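# Slide the reel fully onto the scanner glass

## Task

Reposition the reel that currently hangs over the border of the scanner's glass so that the whole reel rests flat on the glass with the same face up as before. It must stay there by itself after the robot releases it; the robot must let go and withdraw at the end.

## Robot and tools

Robot: two six-joint arms, left_arm and right_arm, each ending in a two-finger parallel gripper with a wrist camera. Arm bases in the scene frame: left_arm at (-0.021, +0.299, 0) m, quat_wxyz (+0.997, 0, 0, +0.081); right_arm at (-0.027, -0.298, 0) m, quat_wxyz (+0.996, 0, 0, -0.085). Scene frame: origin on the table surface midway between the arms, +z up, +x forward over the table, and left_arm sits on the +y side. The words left and right are arm names only, not sides of a camera image.

Gripper: the fingers extend along the gripper's +z axis and close along its y axis. end_effector_position is the spot between the finger pads, roughly 1 cm short of the fingertips. The printed hand position may be inaccurate, especially when the arm is stretched far out. A camera mount on each wrist also takes up space near the gripper.

execute_actions takes "actions", a list holding one item or nothing, plus optional "pictures" (true/false; images come by default). An empty list sends nothing and just reports the state. A motion item is {"rows": [...], "steps": n}: 1 to 15 rows, n from 1 to 15 (default 15), each step lasting 1/30 s; row k is used on step k and the final row repeats for the leftover steps. A wait item is {"steps": n} with n up to 300; it returns once n steps have elapsed since the previous result, and your reply time is counted in that. A refused call moves nothing.

Each row is a single flat list of 14 numbers covering both arms, even if one arm stays still: left_arm's six joint targets then its opening, followed by right_arm's six joint targets then its opening. Joint numbers are absolute target angles in radians, in the same form as Joint positions, not offsets. Order and stated ranges per arm: waist -2.618 to 3.054, shoulder 0.000 to 3.142, elbow 0.000 to 3.142, wrist pitch -1.571 to 1.571, wrist yaw -1.571 to 1.571, wrist roll -2.094 to 2.094. Opening runs from -1 (closed) to +1 (fully open). A call is refused when a target exceeds a range end by over 0.036 rad and is also beyond that joint's last reported angle. True ends may sit up to 0.036 rad either side of the stated ones; a target past the true end is clipped there and a "joint sent to its limit" line appears (possibly about an earlier, still running action). No such line does not prove there is more room.

Speed limits: each step, a joint's sent target stays within a fixed lead of its measured angle: 0.202 rad waist, 0.258 shoulder, 0.238 elbow, 0.573 wrist pitch, 0.522 wrist yaw and roll. If the targets would move the gripper over 70 mm from where it is measured, all of that arm's targets are pulled back proportionally. Distant targets therefore take several actions. Between calls the arms keep heading to the last row sent, until everything has nearly stopped (slow or blocked counts as stopped) or a step is HELD; after that only a new action moves or pushes further. Fingers already in motion finish moving.

Results: the state line lists, for each arm, end_effector_position (m) and end_effector_quat_wxyz in the scene frame. Joint positions and Joint velocities have one block per arm: six joints (rad, rad/s) then the pad gap (m, m/s; 0.094 m means fully open). grip_measured is the finger opening on the command scale; each gripper's reading has its own fixed error up to about 1 mm. Away from -1 and +1, fingers go to where grip_measured would equal your command, so to hold something command below grip_measured: about 0.03 lower grips firmly, smaller differences grip lighter. Pad force tops out near 50 to 62 N (less on some grippers, and less on parts under about 2 mm thick); the first contact can spike. "joint command not followed" means a clearance check altered or blocked joint targets on some steps while the rest of the row still ran. HELD flags steps where your row, fully or partly, was not sent. MOTOR HOT appears from 75 °C; at 90 °C that arm halts for 10 s, and at 100 °C it goes limp and drops; these show as OVER-TEMPERATURE FAULT. Holding loads while idle heats motors.

zoom_image: "camera" is one of cam_head_left, cam_head_right, cam_left_wrist, cam_right_wrist (all 504x504), and "region" is [x0, y0, x1, y1] in that image's pixels, origin top-left, at most 504 by 504; it returns a closer view of the latest image.

read_manual: optional "section", only "licences"; returns licence text, no motion.

finished_scene: "scene" is the number of the current scene; it ends it for good, reports whether the goal holds, and starts any next scene. Replying without a tool call ends the run.

Avoid: pushing anything off the table, dropping or slamming the reel, very hard presses, and letting the arms strike or squeeze each other. Short external tugs on held parts or nudges to loose objects may occur. Before finishing, open the gripper, lift clear, and check the reel lies fully on the glass unaided.

Each tool is called after "Emit:" in YAML: its name, and indented under it one key for each argument.

## Session

Emit:
execute_actions:
  actions: []

Scene clock: 0.00 s of 4800.00 s.
left_arm: end_effector_position=(+0.2081, +0.1389, +0.3071) grip_measured=+1.000 end_effector_quat_wxyz=(-0.178, -0.560, +0.615, -0.525) | right_arm: end_effector_position=(+0.4115, -0.1473, +0.1308) grip_measured=+1.000 end_effector_quat_wxyz=(+0.630, +0.639, +0.295, +0.328)
Joint positions: left_arm=[-0.222  0.985  1.086 -0.842  0.965 -1.991  0.094] | right_arm=[0.886 2.209 1.024 1.226 1.373 1.578 0.094]
Joint velocities: left_arm=[ 0.007 -0.002 -0.002 -0.081  0.037  0.022  0.   ] | right_arm=[-0.002 -0.007  0.012  0.037  0.051 -0.066  0.   ]
Motor temperatures (°C, as the motors report them): left_arm=[20 22 22 22 20 21] | right_arm=[23 21 23 21 20 20]

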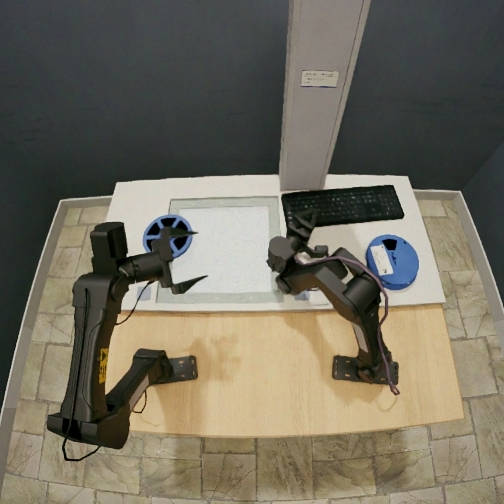

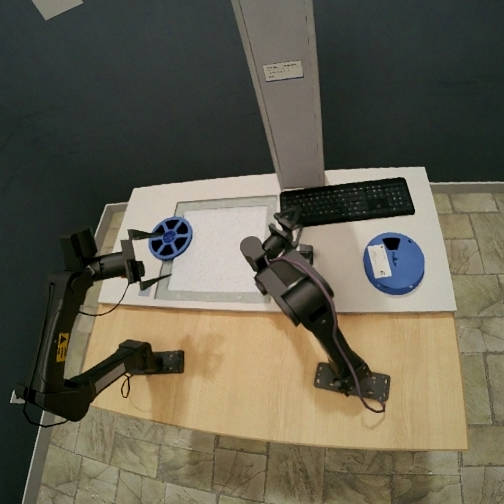

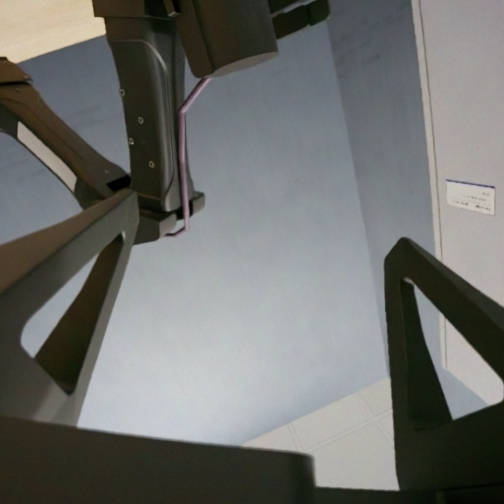

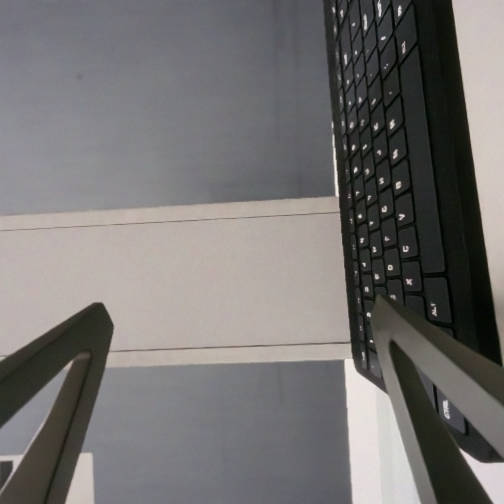

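Emit:
zoom_image:
  camera: "cam_head_right"
  region: [90, 160, 310, 330]

Emit:
zoom_image:
  camera: "cam_head_left"
  region: [90, 160, 310, 330]

Region (90, 160, 310, 330) of cam_head_right's 504x504 image, scaled by 2.291, with more detail than that image has; it fills the top 389 rows of this view, and the rest is white.

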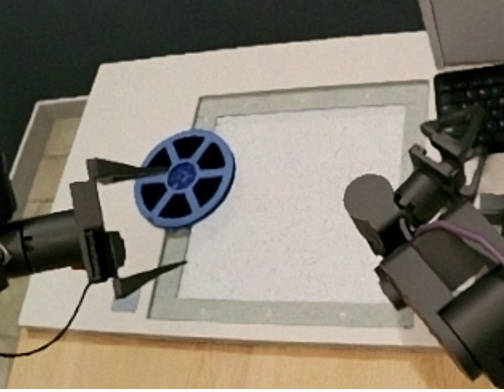

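Region (90, 160, 310, 330) of cam_head_left's 504x504 image, scaled by 2.291, with more detail than that image has; it fills the top 389 rows of this view, and the rest is white.

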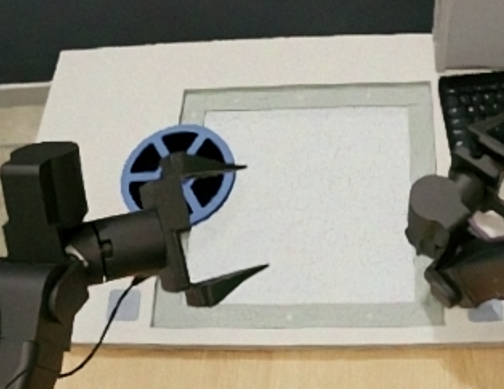

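Emit:
execute_actions:
  actions:
    - {"rows":[[-0.215,1.0,1.095,-0.848,0.93,-1.93,1,0.88,2.18,1.024,1.21,1.373,1.578,1],[-0.205,1.02,1.11,-0.856,0.89,-1.84,1,0.87,2.14,1.024,1.18,1.373,1.578,1],[-0.19,1.05,1.126,-0.867,0.83,-1.71,1,0.85,2.08,1.024,1.14,1.373,1.578,1],[-0.173,1.087,1.149,-0.882,0.75,-1.55,1,0.82,2.01,1.024,1.09,1.373,1.578,1],[-0.155,1.125,1.172,-0.896,0.675,-1.39,1,0.78,1.94,1.024,1.04,1.373,1.578,1],[-0.138,1.16,1.195,-0.91,0.6,-1.23,1,0.73,1.86,1.024,0.99,1.373,1.578,1],[-0.12,1.2,1.218,-0.925,0.52,-1.07,1,0.68,1.79,1.024,0.94,1.373,1.578,1],[-0.1,1.236,1.24,-0.94,0.44,-0.92,1,0.62,1.72,1.024,0.89,1.373,1.578,1],[-0.084,1.273,1.264,-0.954,0.37,-0.76,1,0.56,1.64,1.024,0.84,1.373,1.578,1],[-0.067,1.31,1.287,-0.969,0.29,-0.6,1,0.5,1.57,1.024,0.79,1.373,1.578,1],[-0.05,1.348,1.31,-0.983,0.21,-0.44,1,0.44,1.5,1.024,0.74,1.373,1.578,1],[-0.03,1.385,1.333,-1.0,0.135,-0.28,1,0.38,1.43,1.024,0.69,1.373,1.578,1],[-0.018,1.413,1.35,-1.01,0.08,-0.16,1,0.32,1.37,1.024,0.65,1.373,1.578,1],[-0.007,1.436,1.364,-1.018,0.03,-0.06,1,0.26,1.3,1.024,0.62,1.373,1.578,1],[0,1.45,1.373,-1.023,0,0,1,0.0,1.0,1.024,0.5,1.373,1.578,1]]}
  pictures: false

Emit:
execute_actions:
  actions:
    - {"steps":30}

Scene clock: 57.07 s of 4800.00 s.
left_arm: end_effector_position=(+0.3294, +0.3056, +0.2025) grip_measured=+1.000 end_effector_quat_wxyz=(+0.198, -0.405, +0.872, -0.191) | right_arm: end_effector_position=(+0.3822, -0.3473, +0.3194) grip_measured=+1.000 end_effector_quat_wxyz=(+0.672, +0.683, +0.085, +0.274)
Joint positions: left_arm=[-0.022  1.42   1.321 -0.965  0.242 -0.794  0.094] | right_arm=[0.485 1.631 1.024 0.869 1.367 1.578 0.094]
Joint velocities: left_arm=[ 0.379  0.764  0.349 -0.154 -1.663  2.806  0.   ] | right_arm=[-1.38  -1.482  0.002 -1.458 -0.081 -0.007  0.   ]
Motor temperatures (°C, as the motors report them): left_arm=[20 23 25 26 21 21] | right_arm=[23 27 24 23 20 20]
Steps of this call (steps 1 to 90: nothing new was sent; then 53.57 s passed at rest; steps 91 to 105: all 15 steps of this action). Readings (joint positions):
91: left_arm=[-0.222 0.985 1.086 -0.843 0.960 -1.984] | right_arm=[0.886 2.209 1.024 1.226 1.373 1.578]
92: left_arm=[-0.221 0.987 1.086 -0.845 0.949 -1.962] | right_arm=[0.885 2.204 1.024 1.221 1.373 1.578]
94: left_arm=[-0.208 1.012 1.100 -0.862 0.902 -1.856] | right_arm=[0.876 2.164 1.024 1.176 1.372 1.578]
98: left_arm=[-0.143 1.154 1.181 -0.896 0.703 -1.480] | right_arm=[0.790 1.982 1.024 1.091 1.370 1.578]
105: the state above

Scene clock: 58.07 s of 4800.00 s.
left_arm: end_effector_position=(+0.3188, +0.3538, +0.1849) grip_measured=+1.000 end_effector_quat_wxyz=(+0.211, -0.083, +0.974, +0.013) | right_arm: end_effector_position=(+0.1465, -0.5039, +0.4633) grip_measured=+1.000 end_effector_quat_wxyz=(+0.713, +0.644, -0.187, +0.203)
Joint positions: left_arm=[ 0.     1.462  1.342 -1.025  0.007 -0.009  0.094] | right_arm=[0.004 0.988 1.024 0.526 1.381 1.578 0.094]
Joint velocities: left_arm=[-0.032  0.002 -0.012 -0.037  0.007  0.081  0.   ] | right_arm=[ 0.007  0.002 -0.002 -0.022  0.022  0.037  0.   ]
Motor temperatures (°C, as the motors report them): left_arm=[20 23 25 26 21 21] | right_arm=[23 27 24 23 20 20]
Steps of this call (steps 1 to 30: the robot went on to your last target). Readings (joint positions):
1: left_arm=[-0.011 1.441 1.330 -0.972 0.191 -0.697] | right_arm=[0.436 1.579 1.024 0.825 1.366 1.578]
2: left_arm=[-0.004 1.455 1.333 -0.978 0.151 -0.599] | right_arm=[0.387 1.528 1.024 0.789 1.366 1.578]
4: left_arm=[0.000 1.462 1.333 -0.994 0.096 -0.406] | right_arm=[0.288 1.427 1.024 0.730 1.366 1.578]
8: left_arm=[0.000 1.462 1.340 -1.013 0.043 -0.170] | right_arm=[0.101 1.227 1.024 0.650 1.368 1.578]
30: the state above

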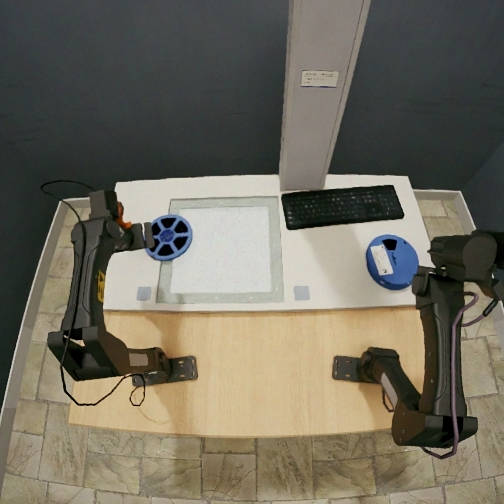

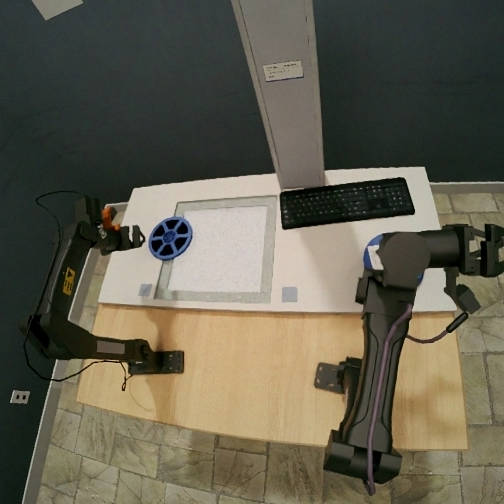

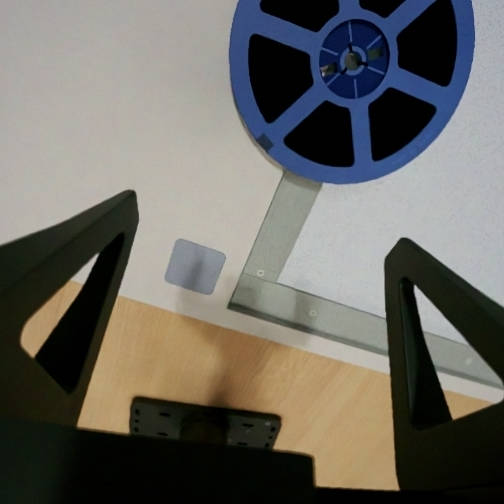

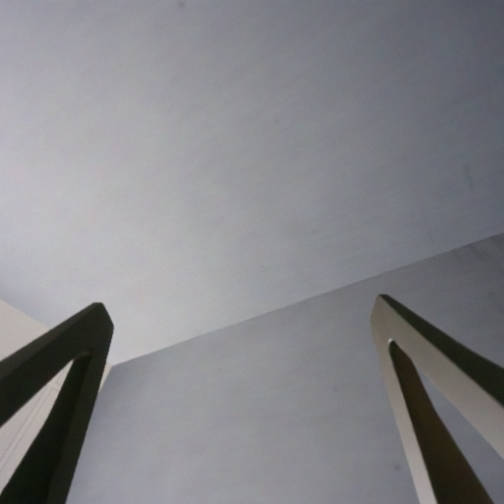

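Emit:
execute_actions:
  actions:
    - {"rows":[[0.001,1.455,1.378,-1.025,0,0.01,1,0,1,1.024,0.5,1.373,1.578,1],[0.003,1.469,1.392,-1.032,0,0.04,1,0,1,1.024,0.5,1.373,1.578,1],[0.007,1.491,1.414,-1.042,0,0.08,1,0,1,1.024,0.5,1.373,1.578,1],[0.012,1.52,1.444,-1.055,0,0.14,1,0,1,1.024,0.5,1.373,1.578,1],[0.019,1.556,1.48,-1.072,0,0.21,1,0,1,1.024,0.5,1.373,1.578,1],[0.026,1.598,1.522,-1.091,0,0.3,1,0,1,1.024,0.5,1.373,1.578,1],[0.035,1.646,1.57,-1.113,0,0.39,1,0,1,1.024,0.5,1.373,1.578,1],[0.044,1.696,1.621,-1.137,0,0.49,1,0,1,1.024,0.5,1.373,1.578,1],[0.053,1.75,1.675,-1.162,0,0.6,1,0,1,1.024,0.5,1.373,1.578,1],[0.063,1.807,1.733,-1.188,0,0.71,1,0,1,1.024,0.5,1.373,1.578,1],[0.074,1.866,1.792,-1.215,0,0.83,1,0,1,1.024,0.5,1.373,1.578,1],[0.084,1.925,1.852,-1.243,0,0.95,1,0,1,1.024,0.5,1.373,1.578,1],[0.094,1.984,1.911,-1.27,0,1.07,1,0,1,1.024,0.5,1.373,1.578,1],[0.105,2.043,1.97,-1.297,0,1.19,1,0,1,1.024,0.5,1.373,1.578,1],[0.115,2.1,2.028,-1.323,0,1.3,1,0,1,1.024,0.5,1.373,1.578,1]]}
  pictures: false

Emit:
execute_actions:
  actions:
    - {"rows":[[0.124,2.154,2.082,-1.348,0,1.41,1,0,1,1.024,0.5,1.373,1.578,1],[0.133,2.204,2.133,-1.372,0,1.51,1,0,1,1.024,0.5,1.373,1.578,1],[0.142,2.252,2.181,-1.394,0,1.6,1,0,1,1.024,0.5,1.373,1.578,1],[0.149,2.294,2.223,-1.413,0,1.69,1,0,1,1.024,0.5,1.373,1.578,1],[0.156,2.33,2.259,-1.43,0,1.76,1,0,1,1.024,0.5,1.373,1.578,1],[0.161,2.359,2.289,-1.443,0,1.82,1,0,1,1.024,0.5,1.373,1.578,1],[0.165,2.381,2.311,-1.453,0,1.86,1,0,1,1.024,0.5,1.373,1.578,1],[0.167,2.395,2.325,-1.46,0,1.89,1,0,1,1.024,0.5,1.373,1.578,1],[0.168,2.4,2.33,-1.462,0,1.9,1,0,1,1.024,0.5,1.373,1.578,1]]}
  pictures: false

Emit:
execute_actions:
  actions:
    - {"steps":12}

Scene clock: 121.60 s of 4800.00 s.
left_arm: end_effector_position=(+0.4112, +0.4081, +0.1621) grip_measured=+1.000 end_effector_quat_wxyz=(+0.121, +0.292, +0.946, +0.071) | right_arm: end_effector_position=(+0.1466, -0.5040, +0.4632) grip_measured=+1.000 end_effector_quat_wxyz=(+0.713, +0.644, -0.187, +0.203)
Joint positions: left_arm=[ 0.086  1.993  1.917 -1.214  0.004  0.846  0.094] | right_arm=[0.004 0.988 1.024 0.525 1.381 1.578 0.094]
Joint velocities: left_arm=[ 0.291  1.756  1.658 -0.579 -0.022  2.879  0.   ] | right_arm=[-0.002  0.002 -0.002 -0.022  0.037  0.037  0.   ]
Motor temperatures (°C, as the motors report them): left_arm=[20 26 28 26 21 21] | right_arm=[23 22 26 22 20 20]
Steps of this call (steps 1 to 15: the robot went on to your last target; steps 16 to 90: nothing new was sent; then 60.03 s passed at rest; steps 91 to 105: all 15 steps of this action). Readings (joint positions):
91: left_arm=[0.000 1.462 1.342 -1.025 0.007 -0.007] | right_arm=[0.004 0.988 1.024 0.525 1.381 1.578]
92: left_arm=[0.000 1.463 1.345 -1.029 0.007 -0.000] | right_arm=[0.004 0.988 1.024 0.525 1.381 1.578]
94: left_arm=[0.000 1.478 1.373 -1.048 0.007 0.034] | right_arm=[0.004 0.988 1.024 0.525 1.381 1.578]
98: left_arm=[0.018 1.595 1.523 -1.095 0.006 0.219] | right_arm=[0.004 0.988 1.024 0.525 1.381 1.578]
105: the state above

Scene clock: 122.10 s of 4800.00 s.
left_arm: end_effector_position=(+0.4243, +0.4540, +0.0712) grip_measured=+1.000 end_effector_quat_wxyz=(-0.002, +0.682, +0.731, +0.005) | right_arm: end_effector_position=(+0.1466, -0.5040, +0.4632) grip_measured=+1.000 end_effector_quat_wxyz=(+0.713, +0.644, -0.187, +0.203)
Joint positions: left_arm=[ 0.169  2.427  2.297 -1.435 -0.009  1.831  0.094] | right_arm=[0.004 0.988 1.024 0.525 1.381 1.578 0.094]
Joint velocities: left_arm=[-0.002 -0.007  0.154 -0.081  0.022  0.388  0.   ] | right_arm=[-0.012 -0.012 -0.017 -0.051 -0.066  0.037  0.   ]
Motor temperatures (°C, as the motors report them): left_arm=[20 26 28 26 21 21] | right_arm=[23 22 26 22 20 20]
Steps of this call (steps 1 to 15: all 15 steps of this action). Readings (joint positions):
1: left_arm=[0.096 2.053 1.973 -1.235 0.003 0.946] | right_arm=[0.004 0.988 1.024 0.525 1.381 1.578]
2: left_arm=[0.106 2.112 2.027 -1.255 0.002 1.046] | right_arm=[0.004 0.988 1.024 0.525 1.381 1.578]
4: left_arm=[0.126 2.221 2.124 -1.298 0.000 1.245] | right_arm=[0.004 0.988 1.024 0.525 1.381 1.578]
8: left_arm=[0.156 2.380 2.255 -1.370 -0.004 1.590] | right_arm=[0.004 0.988 1.024 0.525 1.381 1.578]
15: the state above

Scene clock: 122.50 s of 4800.00 s.
left_arm: end_effector_position=(+0.4228, +0.4535, +0.0727) grip_measured=+1.000 end_effector_quat_wxyz=(-0.004, +0.703, +0.711, +0.003) | right_arm: end_effector_position=(+0.1466, -0.5040, +0.4632) grip_measured=+1.000 end_effector_quat_wxyz=(+0.713, +0.644, -0.187, +0.203)
Joint positions: left_arm=[ 0.169  2.427  2.304 -1.446 -0.009  1.889  0.094] | right_arm=[0.004 0.988 1.024 0.525 1.381 1.578 0.094]
Joint velocities: left_arm=[-0.007 -0.002  0.002  0.081  0.022 -0.022  0.   ] | right_arm=[-0.002 -0.017 -0.007 -0.022 -0.007  0.037  0.   ]
Motor temperatures (°C, as the motors report them): left_arm=[20 26 28 26 21 21] | right_arm=[23 22 26 22 20 20]
Steps of this call (steps 1 to 12: the robot went on to your last target). Readings (joint positions):
1: left_arm=[0.169 2.427 2.301 -1.436 -0.009 1.844] | right_arm=[0.004 0.988 1.024 0.525 1.381 1.578]
2: left_arm=[0.169 2.427 2.303 -1.438 -0.009 1.854] | right_arm=[0.004 0.988 1.024 0.525 1.381 1.578]
4: left_arm=[0.169 2.427 2.304 -1.441 -0.009 1.868] | right_arm=[0.004 0.988 1.024 0.525 1.381 1.578]
8: left_arm=[0.169 2.427 2.304 -1.444 -0.009 1.883] | right_arm=[0.004 0.988 1.024 0.525 1.381 1.578]
12: the state above

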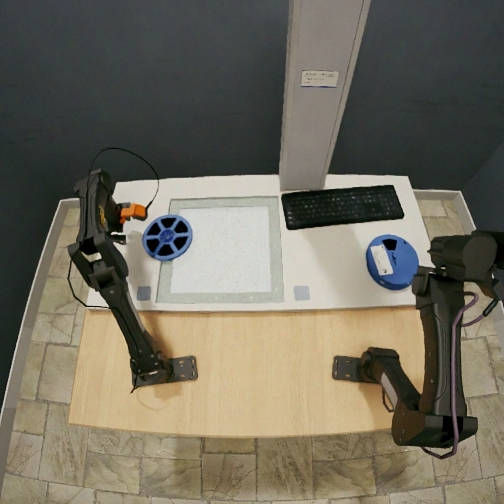

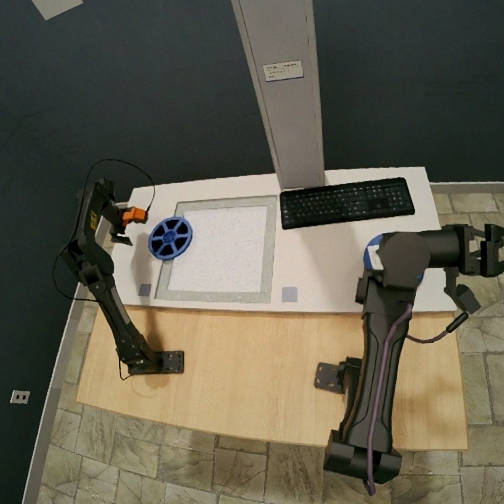

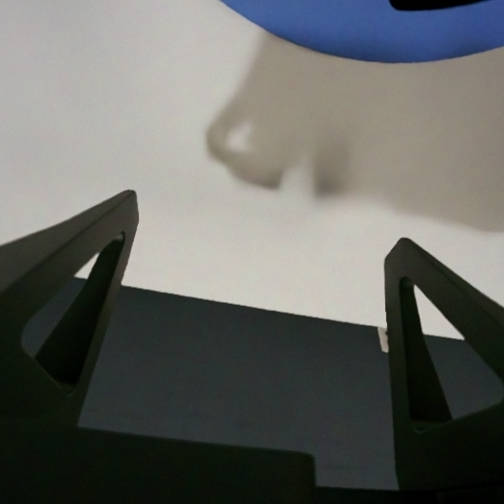

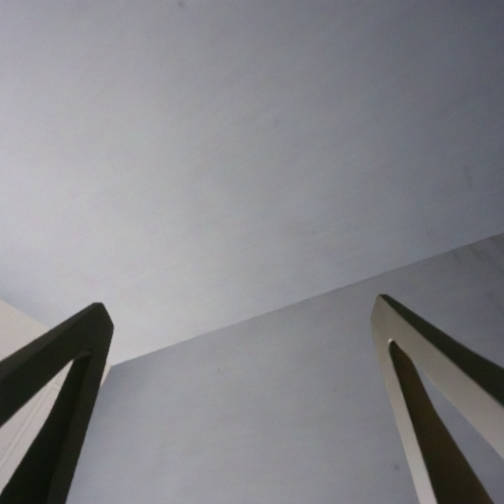

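Emit:
zoom_image:
  camera: "cam_head_right"
  region: [90, 190, 210, 320]

Region (90, 190, 210, 320) of cam_head_right's 504x504 image, scaled by 3.877, with more detail than that image has; it fills the left 465 columns of this view, and the rest is white.

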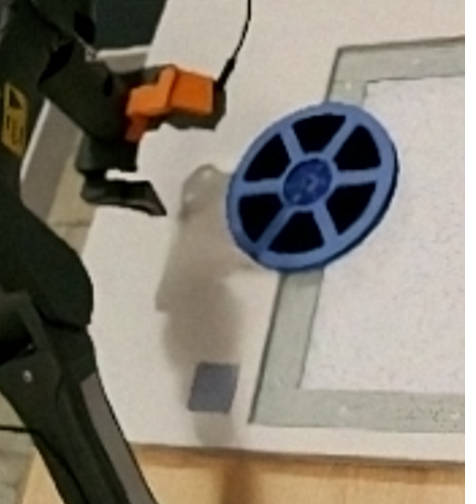

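Emit:
execute_actions:
  actions:
    - {"rows":[[0.168,2.398,2.323,-1.457,0,1.9,1,0,1,1.024,0.5,1.373,1.578,1],[0.167,2.391,2.303,-1.445,0,1.9,1,0,1,1.024,0.5,1.373,1.578,1],[0.167,2.38,2.273,-1.426,0,1.9,1,0,1,1.024,0.5,1.373,1.578,1],[0.166,2.368,2.235,-1.402,0,1.9,1,0,1,1.024,0.5,1.373,1.578,1],[0.165,2.353,2.193,-1.375,0,1.9,1,0,1,1.024,0.5,1.373,1.578,1],[0.164,2.337,2.147,-1.346,0,1.9,1,0,1,1.024,0.5,1.373,1.578,1],[0.163,2.322,2.102,-1.317,0,1.9,1,0,1,1.024,0.5,1.373,1.578,1],[0.162,2.307,2.06,-1.29,0,1.9,1,0,1,1.024,0.5,1.373,1.578,1],[0.161,2.294,2.022,-1.266,0,1.9,1,0,1,1.024,0.5,1.373,1.578,1],[0.16,2.284,1.992,-1.247,0,1.9,1,0,1,1.024,0.5,1.373,1.578,1],[0.16,2.277,1.972,-1.235,0,1.9,1,0,1,1.024,0.5,1.373,1.578,1],[0.16,2.275,1.965,-1.23,0,1.9,1,0,1,1.024,0.5,1.373,1.578,1]]}
  pictures: false

Emit:
execute_actions:
  actions:
    - {"steps":10}

Scene clock: 143.97 s of 4800.00 s.
left_arm: end_effector_position=(+0.3922, +0.4430, +0.0390) grip_measured=+1.000 end_effector_quat_wxyz=(-0.014, +0.704, +0.709, -0.019) | right_arm: end_effector_position=(+0.1466, -0.5040, +0.4632) grip_measured=+1.000 end_effector_quat_wxyz=(+0.713, +0.644, -0.187, +0.203)
Joint positions: left_arm=[ 0.169  2.314  1.971 -1.275 -0.009  1.894  0.094] | right_arm=[0.004 0.988 1.024 0.525 1.381 1.578 0.094]
Joint velocities: left_arm=[ 0.002  0.012 -0.12   0.168  0.051 -0.022  0.   ] | right_arm=[-0.007  0.007 -0.017 -0.022  0.051  0.022  0.   ]
Motor temperatures (°C, as the motors report them): left_arm=[20 35 27 25 21 21] | right_arm=[23 22 26 22 20 20]
Steps of this call (steps 1 to 30: the robot went on to your last target; steps 31 to 90: nothing new was sent; then 17.97 s passed at rest; steps 91 to 105: all 15 steps of this action). Readings (joint positions):
91: left_arm=[0.169 2.427 2.304 -1.446 -0.009 1.893] | right_arm=[0.004 0.988 1.024 0.525 1.381 1.578]
92: left_arm=[0.169 2.427 2.304 -1.446 -0.009 1.893] | right_arm=[0.004 0.988 1.024 0.525 1.381 1.578]
94: left_arm=[0.169 2.417 2.283 -1.432 -0.009 1.893] | right_arm=[0.004 0.988 1.024 0.525 1.381 1.578]
98: left_arm=[0.169 2.358 2.140 -1.366 -0.009 1.893] | right_arm=[0.004 0.988 1.024 0.525 1.381 1.578]
105: the state above

Scene clock: 144.30 s of 4800.00 s.
left_arm: end_effector_position=(+0.4012, +0.4461, +0.0407) grip_measured=+1.000 end_effector_quat_wxyz=(-0.005, +0.705, +0.710, -0.000) | right_arm: end_effector_position=(+0.1466, -0.5040, +0.4632) grip_measured=+1.000 end_effector_quat_wxyz=(+0.713, +0.644, -0.187, +0.203)
Joint positions: left_arm=[ 0.169  2.308  1.969 -1.236 -0.009  1.894  0.094] | right_arm=[0.004 0.988 1.024 0.525 1.381 1.578 0.094]
Joint velocities: left_arm=[-0.007 -0.002  0.017  0.051  0.022 -0.095  0.   ] | right_arm=[ 0.002 -0.007  0.007  0.007 -0.066  0.007  0.   ]
Motor temperatures (°C, as the motors report them): left_arm=[20 36 27 25 21 21] | right_arm=[23 22 26 22 20 20]
Steps of this call (steps 1 to 10: the robot went on to your last target). Readings (joint positions):
1: left_arm=[0.169 2.314 1.969 -1.268 -0.009 1.894] | right_arm=[0.004 0.988 1.024 0.525 1.381 1.578]
2: left_arm=[0.169 2.314 1.969 -1.262 -0.009 1.894] | right_arm=[0.004 0.988 1.024 0.525 1.381 1.578]
4: left_arm=[0.169 2.312 1.969 -1.250 -0.009 1.894] | right_arm=[0.004 0.988 1.024 0.525 1.381 1.578]
8: left_arm=[0.169 2.308 1.969 -1.239 -0.009 1.894] | right_arm=[0.004 0.988 1.024 0.525 1.381 1.578]
10: the state above

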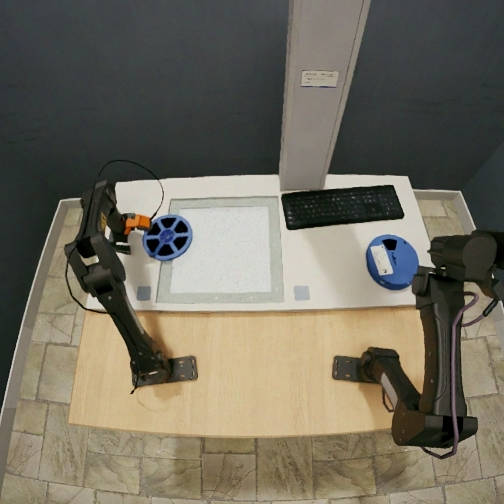

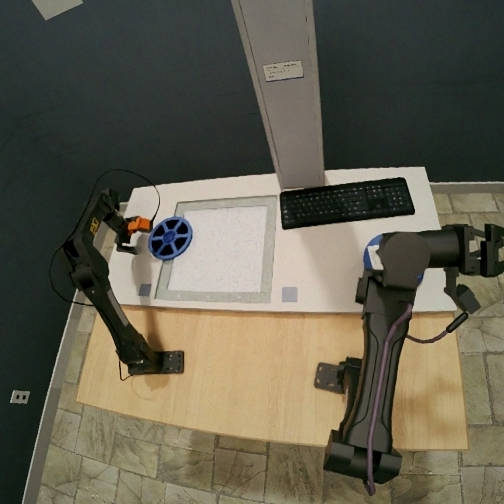

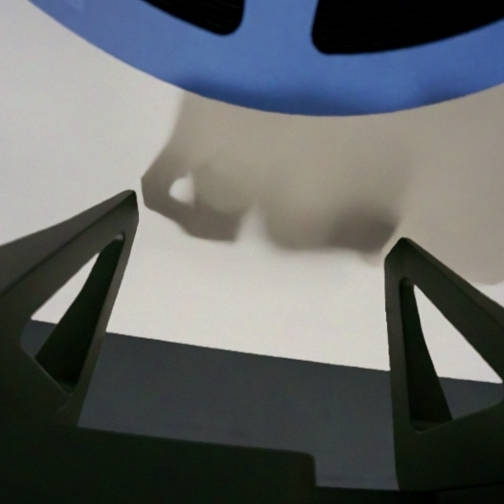

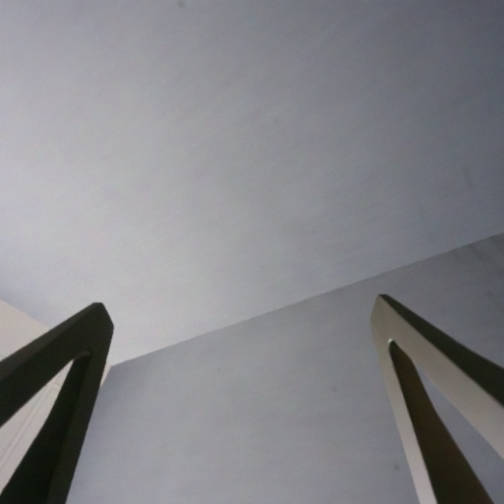

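Emit:
execute_actions:
  actions:
    - {"rows":[[0.155,2.275,1.965,-1.23,0,1.9,1,0,1,1.024,0.5,1.373,1.578,1],[0.149,2.275,1.965,-1.23,0,1.9,1,0,1,1.024,0.5,1.373,1.578,1],[0.142,2.275,1.965,-1.23,0,1.9,1,0,1,1.024,0.5,1.373,1.578,1],[0.134,2.275,1.965,-1.23,0,1.9,1,0,1,1.024,0.5,1.373,1.578,1],[0.126,2.275,1.965,-1.23,0,1.9,1,0,1,1.024,0.5,1.373,1.578,1],[0.118,2.275,1.965,-1.23,0,1.9,1,0,1,1.024,0.5,1.373,1.578,1],[0.11,2.275,1.965,-1.23,0,1.9,1,0,1,1.024,0.5,1.373,1.578,1],[0.102,2.275,1.965,-1.23,0,1.9,1,0,1,1.024,0.5,1.373,1.578,1],[0.094,2.275,1.965,-1.23,0,1.9,1,0,1,1.024,0.5,1.373,1.578,1],[0.085,2.275,1.965,-1.23,0,1.9,1,0,1,1.024,0.5,1.373,1.578,1],[0.075,2.275,1.965,-1.23,0,1.9,1,0,1,1.024,0.5,1.373,1.578,1],[0.065,2.275,1.965,-1.23,0,1.9,1,0,1,1.024,0.5,1.373,1.578,1],[0.055,2.275,1.965,-1.23,0,1.9,1,0,1,1.024,0.5,1.373,1.578,1],[0.045,2.275,1.965,-1.23,0,1.9,1,0,1,1.024,0.5,1.373,1.578,1],[0.035,2.275,1.965,-1.23,0,1.9,1,0,1,1.024,0.5,1.373,1.578,1]]}
  pictures: false

Emit:
execute_actions:
  actions:
    - {"rows":[[0.025,2.275,1.965,-1.23,0,1.9,1,0,1,1.024,0.5,1.373,1.578,1],[0.015,2.275,1.965,-1.23,0,1.9,1,0,1,1.024,0.5,1.373,1.578,1],[0.005,2.275,1.965,-1.23,0,1.9,1,0,1,1.024,0.5,1.373,1.578,1],[-0.003,2.275,1.965,-1.23,0,1.9,1,0,1,1.024,0.5,1.373,1.578,1],[-0.01,2.275,1.965,-1.23,0,1.9,1,0,1,1.024,0.5,1.373,1.578,1]],"steps":10}

Scene clock: 170.57 s of 4800.00 s.
left_arm: end_effector_position=(+0.4160, +0.4000, +0.0409) grip_measured=+1.000 end_effector_quat_wxyz=(-0.005, +0.742, +0.670, +0.004) | right_arm: end_effector_position=(+0.1466, -0.5040, +0.4632) grip_measured=+1.000 end_effector_quat_wxyz=(+0.713, +0.644, -0.187, +0.203)
Joint positions: left_arm=[ 0.06   2.308  1.969 -1.23  -0.012  1.894  0.094] | right_arm=[0.004 0.988 1.024 0.525 1.381 1.578 0.094]
Joint velocities: left_arm=[-0.252 -0.012 -0.002  0.066 -0.022 -0.095  0.   ] | right_arm=[-0.012  0.002  0.007 -0.007 -0.066 -0.022  0.   ]
Motor temperatures (°C, as the motors report them): left_arm=[20 39 26 24 21 21] | right_arm=[23 22 26 22 20 20]
Steps of this call (steps 1 to 30: the robot went on to your last target; steps 31 to 90: nothing new was sent; then 22.77 s passed at rest; steps 91 to 105: all 15 steps of this action). Readings (joint positions):
91: left_arm=[0.168 2.308 1.969 -1.233 -0.009 1.894] | right_arm=[0.004 0.988 1.024 0.525 1.381 1.578]
92: left_arm=[0.167 2.308 1.969 -1.233 -0.009 1.894] | right_arm=[0.004 0.988 1.024 0.525 1.381 1.578]
94: left_arm=[0.162 2.308 1.969 -1.233 -0.009 1.894] | right_arm=[0.004 0.988 1.024 0.525 1.381 1.578]
98: left_arm=[0.132 2.308 1.969 -1.233 -0.010 1.894] | right_arm=[0.004 0.988 1.024 0.525 1.381 1.578]
105: the state above

Scene clock: 170.90 s of 4800.00 s.
left_arm: end_effector_position=(+0.4231, +0.3701, +0.0409) grip_measured=+1.000 end_effector_quat_wxyz=(-0.004, +0.765, +0.644, +0.006) | right_arm: end_effector_position=(+0.1466, -0.5040, +0.4632) grip_measured=+1.000 end_effector_quat_wxyz=(+0.713, +0.644, -0.187, +0.203)
Joint positions: left_arm=[-0.01   2.308  1.969 -1.226 -0.014  1.894  0.094] | right_arm=[0.004 0.988 1.024 0.525 1.381 1.578 0.094]
Joint velocities: left_arm=[-0.002  0.007 -0.007  0.081  0.037  0.007  0.   ] | right_arm=[ 0.007 -0.002 -0.017 -0.051 -0.007  0.037  0.   ]
Motor temperatures (°C, as the motors report them): left_arm=[20 39 26 24 21 21] | right_arm=[23 22 26 22 20 20]
Steps of this call (steps 1 to 10: all 10 steps of this action). Readings (joint positions):
1: left_arm=[0.050 2.308 1.969 -1.229 -0.012 1.894] | right_arm=[0.004 0.988 1.024 0.525 1.381 1.578]
2: left_arm=[0.041 2.308 1.969 -1.228 -0.013 1.894] | right_arm=[0.004 0.988 1.024 0.525 1.381 1.578]
4: left_arm=[0.023 2.308 1.969 -1.227 -0.014 1.894] | right_arm=[0.004 0.988 1.024 0.525 1.381 1.578]
8: left_arm=[-0.006 2.308 1.969 -1.226 -0.014 1.894] | right_arm=[0.004 0.988 1.024 0.525 1.381 1.578]
10: the state above

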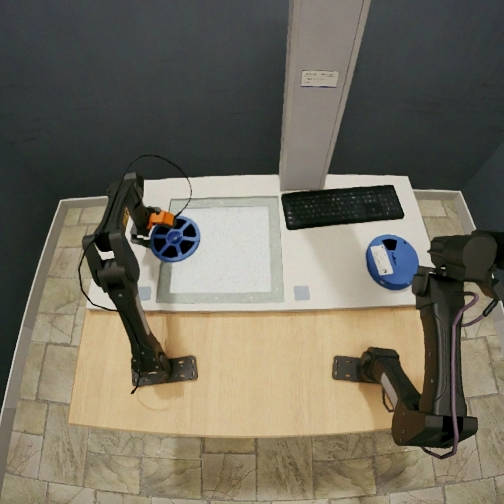

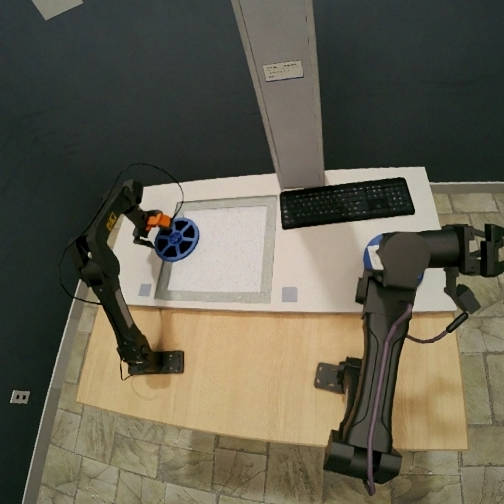

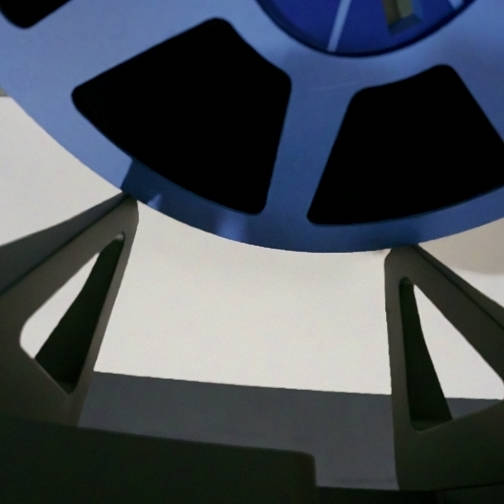

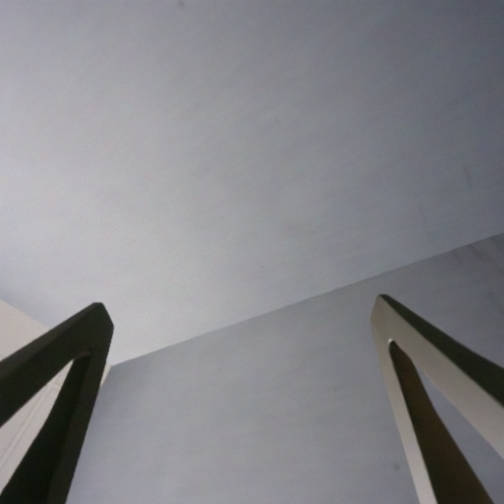

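Emit:
execute_actions:
  actions:
    - {"rows":[[-0.016,2.275,1.965,-1.23,0,1.9,1,0,1,1.024,0.5,1.373,1.578,1],[-0.024,2.275,1.965,-1.23,0,1.9,1,0,1,1.024,0.5,1.373,1.578,1],[-0.034,2.275,1.965,-1.23,0,1.9,1,0,1,1.024,0.5,1.373,1.578,1],[-0.046,2.275,1.965,-1.23,0,1.9,1,0,1,1.024,0.5,1.373,1.578,1],[-0.059,2.275,1.965,-1.23,0,1.9,1,0,1,1.024,0.5,1.373,1.578,1],[-0.072,2.275,1.965,-1.23,0,1.9,1,0,1,1.024,0.5,1.373,1.578,1],[-0.085,2.275,1.965,-1.23,0,1.9,1,0,1,1.024,0.5,1.373,1.578,1],[-0.098,2.275,1.965,-1.23,0,1.9,1,0,1,1.024,0.5,1.373,1.578,1],[-0.111,2.275,1.965,-1.23,0,1.9,1,0,1,1.024,0.5,1.373,1.578,1],[-0.124,2.275,1.965,-1.23,0,1.9,1,0,1,1.024,0.5,1.373,1.578,1],[-0.137,2.275,1.965,-1.23,0,1.9,1,0,1,1.024,0.5,1.373,1.578,1],[-0.15,2.275,1.965,-1.23,0,1.9,1,0,1,1.024,0.5,1.373,1.578,1],[-0.163,2.275,1.965,-1.23,0,1.9,1,0,1,1.024,0.5,1.373,1.578,1],[-0.176,2.275,1.965,-1.23,0,1.9,1,0,1,1.024,0.5,1.373,1.578,1],[-0.189,2.275,1.965,-1.23,0,1.9,1,0,1,1.024,0.5,1.373,1.578,1]]}
  pictures: false

Emit:
execute_actions:
  actions:
    - {"rows":[[-0.202,2.275,1.965,-1.23,0,1.9,1,0,1,1.024,0.5,1.373,1.578,1],[-0.215,2.275,1.965,-1.23,0,1.9,1,0,1,1.024,0.5,1.373,1.578,1],[-0.228,2.275,1.965,-1.23,0,1.9,1,0,1,1.024,0.5,1.373,1.578,1],[-0.241,2.275,1.965,-1.23,0,1.9,1,0,1,1.024,0.5,1.373,1.578,1],[-0.254,2.275,1.965,-1.23,0,1.9,1,0,1,1.024,0.5,1.373,1.578,1],[-0.267,2.275,1.965,-1.23,0,1.9,1,0,1,1.024,0.5,1.373,1.578,1],[-0.28,2.275,1.965,-1.23,0,1.9,1,0,1,1.024,0.5,1.373,1.578,1],[-0.292,2.275,1.965,-1.23,0,1.9,1,0,1,1.024,0.5,1.373,1.578,1],[-0.303,2.275,1.965,-1.23,0,1.9,1,0,1,1.024,0.5,1.373,1.578,1],[-0.313,2.275,1.965,-1.23,0,1.9,1,0,1,1.024,0.5,1.373,1.578,1],[-0.321,2.275,1.965,-1.23,0,1.9,1,0,1,1.024,0.5,1.373,1.578,1],[-0.327,2.275,1.965,-1.23,0,1.9,1,0,1,1.024,0.5,1.373,1.578,1],[-0.33,2.275,1.965,-1.23,0,1.9,1,0,1,1.024,0.5,1.373,1.578,1]]}

Scene clock: 189.10 s of 4800.00 s.
left_arm: end_effector_position=(+0.4288, +0.3051, +0.0409) grip_measured=+1.000 end_effector_quat_wxyz=(-0.007, +0.811, +0.585, +0.009) | right_arm: end_effector_position=(+0.1466, -0.5040, +0.4632) grip_measured=+1.000 end_effector_quat_wxyz=(+0.713, +0.644, -0.187, +0.203)
Joint positions: left_arm=[-0.159  2.308  1.969 -1.226 -0.023  1.894  0.094] | right_arm=[0.004 0.988 1.024 0.525 1.381 1.578 0.094]
Joint velocities: left_arm=[-0.413 -0.007 -0.007 -0.051 -0.081 -0.007  0.   ] | right_arm=[-0.002 -0.002 -0.007  0.007 -0.095 -0.022  0.   ]
Motor temperatures (°C, as the motors report them): left_arm=[20 41 26 24 21 21] | right_arm=[23 22 26 22 20 20]
Steps of this call (steps 1 to 15: the robot went on to your last target; steps 16 to 90: nothing new was sent; then 14.70 s passed at rest; steps 91 to 105: all 15 steps of this action). Readings (joint positions):
91: left_arm=[-0.010 2.308 1.969 -1.226 -0.014 1.894] | right_arm=[0.004 0.988 1.024 0.525 1.381 1.578]
92: left_arm=[-0.010 2.308 1.969 -1.226 -0.014 1.894] | right_arm=[0.004 0.988 1.024 0.525 1.381 1.578]
94: left_arm=[-0.014 2.308 1.969 -1.226 -0.016 1.894] | right_arm=[0.004 0.988 1.024 0.525 1.381 1.578]
98: left_arm=[-0.048 2.308 1.969 -1.226 -0.022 1.894] | right_arm=[0.004 0.988 1.024 0.525 1.381 1.578]
105: the state above

Scene clock: 189.60 s of 4800.00 s.
left_arm: end_effector_position=(+0.4235, +0.2296, +0.0409) grip_measured=+1.000 end_effector_quat_wxyz=(-0.006, +0.857, +0.515, +0.010) | right_arm: end_effector_position=(+0.1466, -0.5040, +0.4632) grip_measured=+1.000 end_effector_quat_wxyz=(+0.713, +0.644, -0.187, +0.203)
Joint positions: left_arm=[-0.327  2.308  1.969 -1.226 -0.022  1.894  0.094] | right_arm=[0.004 0.988 1.024 0.525 1.381 1.578 0.094]
Joint velocities: left_arm=[-0.154 -0.027 -0.002 -0.007 -0.051  0.007  0.   ] | right_arm=[ 0.002  0.007 -0.022 -0.007 -0.125  0.007  0.   ]
Motor temperatures (°C, as the motors report them): left_arm=[20 41 26 24 21 21] | right_arm=[23 22 26 22 20 20]
Steps of this call (steps 1 to 15: all 15 steps of this action). Readings (joint positions):
1: left_arm=[-0.173 2.308 1.969 -1.226 -0.023 1.894] | right_arm=[0.004 0.988 1.024 0.525 1.381 1.578]
2: left_arm=[-0.186 2.308 1.969 -1.226 -0.023 1.894] | right_arm=[0.004 0.988 1.024 0.525 1.381 1.578]
4: left_arm=[-0.211 2.308 1.969 -1.226 -0.023 1.894] | right_arm=[0.004 0.988 1.024 0.525 1.381 1.578]
8: left_arm=[-0.258 2.308 1.969 -1.226 -0.023 1.894] | right_arm=[0.004 0.988 1.024 0.525 1.381 1.578]
15: the state above

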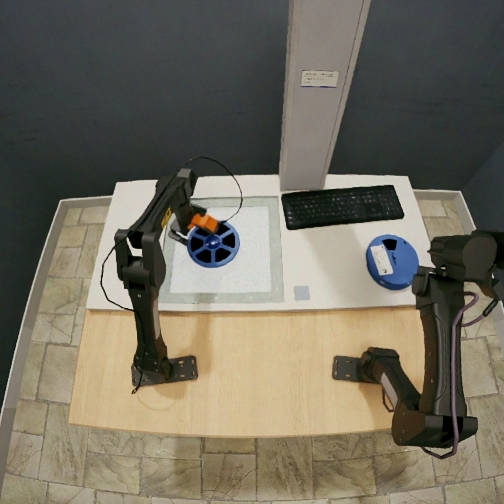

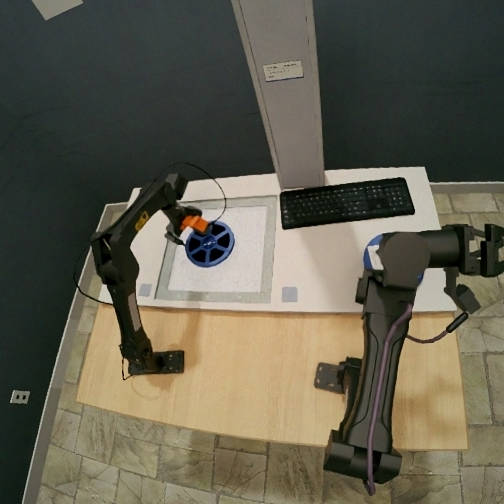

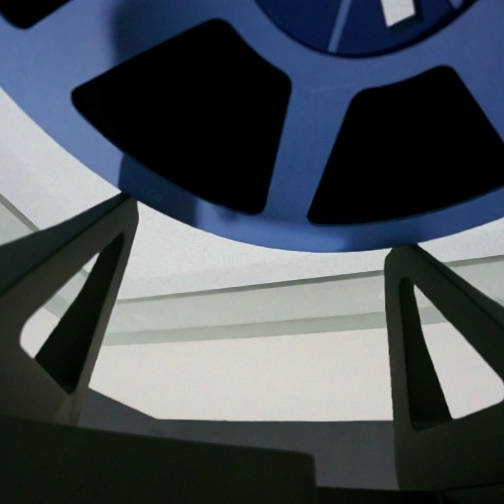

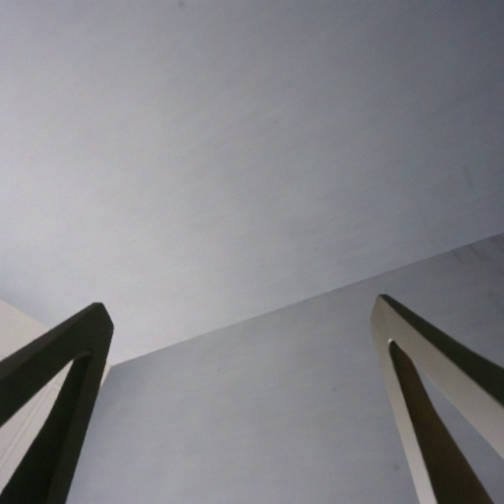

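Back off, then lift and retreat.

Emit:
execute_actions:
  actions:
    - {"rows":[[-0.32,2.275,1.965,-1.23,0,1.9,1,0,1,1.024,0.5,1.373,1.578,1],[-0.305,2.275,1.965,-1.23,0,1.9,1,0,1,1.024,0.5,1.373,1.578,1],[-0.285,2.275,1.965,-1.23,0,1.9,1,0,1,1.024,0.5,1.373,1.578,1],[-0.26,2.265,1.965,-1.23,0,1.9,1,0,1,1.024,0.5,1.373,1.578,1],[-0.23,2.245,1.96,-1.23,0,1.9,1,0,1,1.024,0.5,1.373,1.578,1],[-0.195,2.215,1.95,-1.23,0,1.9,1,0,1,1.024,0.5,1.373,1.578,1],[-0.16,2.175,1.93,-1.23,0,1.9,1,0,1,1.024,0.5,1.373,1.578,1],[-0.12,2.13,1.9,-1.23,0,1.9,1,0,1,1.024,0.5,1.373,1.578,1],[-0.08,2.08,1.865,-1.23,0,1.9,1,0,1,1.024,0.5,1.373,1.578,1],[-0.04,2.03,1.83,-1.23,0,1.9,1,0,1,1.024,0.5,1.373,1.578,1],[0,1.98,1.79,-1.23,0,1.9,1,0,1,1.024,0.5,1.373,1.578,1],[0.04,1.93,1.75,-1.23,0,1.9,1,0,1,1.024,0.5,1.373,1.578,1],[0.08,1.88,1.71,-1.23,0,1.9,1,0,1,1.024,0.5,1.373,1.578,1],[0.12,1.83,1.67,-1.23,0,1.9,1,0,1,1.024,0.5,1.373,1.578,1],[0.155,1.78,1.63,-1.23,0,1.9,1,0,1,1.024,0.5,1.373,1.578,1]]}
  pictures: false

Emit:
execute_actions:
  actions:
    - {"rows":[[0.19,1.73,1.59,-1.23,0,1.9,1,0,1,1.024,0.5,1.373,1.578,1],[0.22,1.68,1.55,-1.23,0,1.9,1,0,1,1.024,0.5,1.373,1.578,1],[0.245,1.635,1.515,-1.23,0,1.9,1,0,1,1.024,0.5,1.373,1.578,1],[0.265,1.595,1.485,-1.23,0,1.9,1,0,1,1.024,0.5,1.373,1.578,1],[0.28,1.56,1.46,-1.23,0,1.9,1,0,1,1.024,0.5,1.373,1.578,1],[0.29,1.53,1.44,-1.23,0,1.9,1,0,1,1.024,0.5,1.373,1.578,1],[0.297,1.51,1.425,-1.23,0,1.9,1,0,1,1.024,0.5,1.373,1.578,1],[0.3,1.5,1.42,-1.23,0,1.9,1,0,1,1.024,0.5,1.373,1.578,1]],"steps":14}

Scene clock: 206.60 s of 4800.00 s.
left_arm: end_effector_position=(+0.3758, +0.3917, +0.1216) grip_measured=+1.000 end_effector_quat_wxyz=(+0.032, +0.739, +0.670, +0.066) | right_arm: end_effector_position=(+0.1466, -0.5040, +0.4632) grip_measured=+1.000 end_effector_quat_wxyz=(+0.713, +0.644, -0.187, +0.203)
Joint positions: left_arm=[ 0.063  1.956  1.731 -1.199 -0.009  1.894  0.094] | right_arm=[0.004 0.988 1.024 0.525 1.381 1.578 0.094]
Joint velocities: left_arm=[ 1.263 -1.639 -1.145  0.037  0.066  0.022  0.   ] | right_arm=[-0.002 -0.002 -0.007 -0.037 -0.007 -0.051  0.   ]
Motor temperatures (°C, as the motors report them): left_arm=[20 42 26 24 21 21] | right_arm=[23 22 26 22 20 20]
Steps of this call (steps 1 to 15: the robot went on to your last target; steps 16 to 90: nothing new was sent; then 13.50 s passed at rest; steps 91 to 105: all 15 steps of this action). Readings (joint positions):
91: left_arm=[-0.330 2.308 1.969 -1.226 -0.020 1.894] | right_arm=[0.004 0.988 1.024 0.525 1.381 1.578]
92: left_arm=[-0.329 2.308 1.969 -1.226 -0.019 1.894] | right_arm=[0.004 0.988 1.024 0.525 1.381 1.578]
94: left_arm=[-0.317 2.308 1.969 -1.226 -0.014 1.894] | right_arm=[0.004 0.988 1.024 0.525 1.381 1.578]
98: left_arm=[-0.229 2.260 1.934 -1.219 -0.005 1.894] | right_arm=[0.004 0.988 1.024 0.525 1.381 1.578]
105: the state above

Scene clock: 207.07 s of 4800.00 s.
left_arm: end_effector_position=(+0.2592, +0.4442, +0.1848) grip_measured=+1.000 end_effector_quat_wxyz=(+0.043, +0.649, +0.749, +0.127) | right_arm: end_effector_position=(+0.1466, -0.5040, +0.4632) grip_measured=+1.000 end_effector_quat_wxyz=(+0.713, +0.644, -0.187, +0.203)
Joint positions: left_arm=[ 0.305  1.5    1.429 -1.231 -0.017  1.897  0.094] | right_arm=[0.004 0.988 1.024 0.525 1.381 1.578 0.094]
Joint velocities: left_arm=[-0.017 -0.012 -0.085  0.037 -0.022 -0.037  0.   ] | right_arm=[-0.012  0.007 -0.002 -0.022 -0.022 -0.051  0.   ]
Motor temperatures (°C, as the motors report them): left_arm=[20 42 26 24 21 21] | right_arm=[23 22 26 22 20 20]
Steps of this call (steps 1 to 14: all 14 steps of this action). Readings (joint positions):
1: left_arm=[0.108 1.896 1.689 -1.197 -0.010 1.894] | right_arm=[0.004 0.988 1.024 0.525 1.381 1.578]
2: left_arm=[0.155 1.832 1.644 -1.194 -0.010 1.894] | right_arm=[0.004 0.988 1.024 0.525 1.381 1.578]
4: left_arm=[0.239 1.704 1.559 -1.199 -0.015 1.894] | right_arm=[0.004 0.988 1.024 0.525 1.381 1.578]
8: left_arm=[0.305 1.529 1.461 -1.222 -0.022 1.896] | right_arm=[0.004 0.988 1.024 0.525 1.381 1.578]
14: the state above

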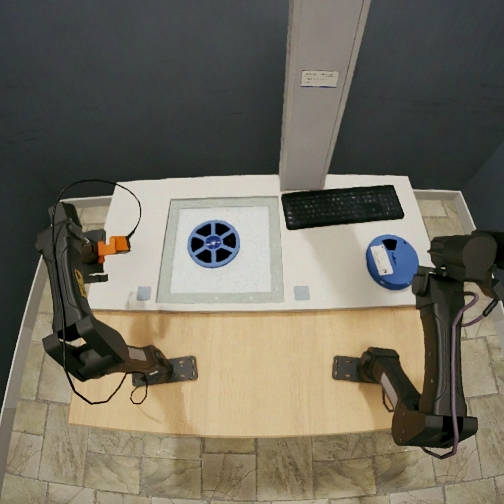

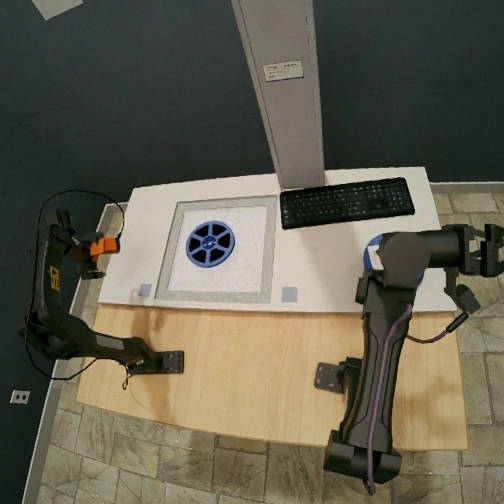

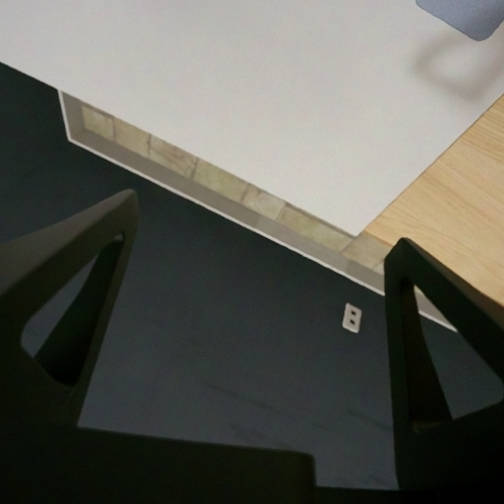

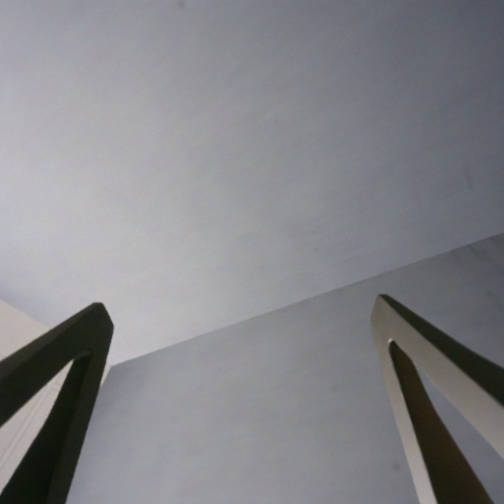

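Emit:
finished_scene:
  scene: 1

The scene is finished: the task was done.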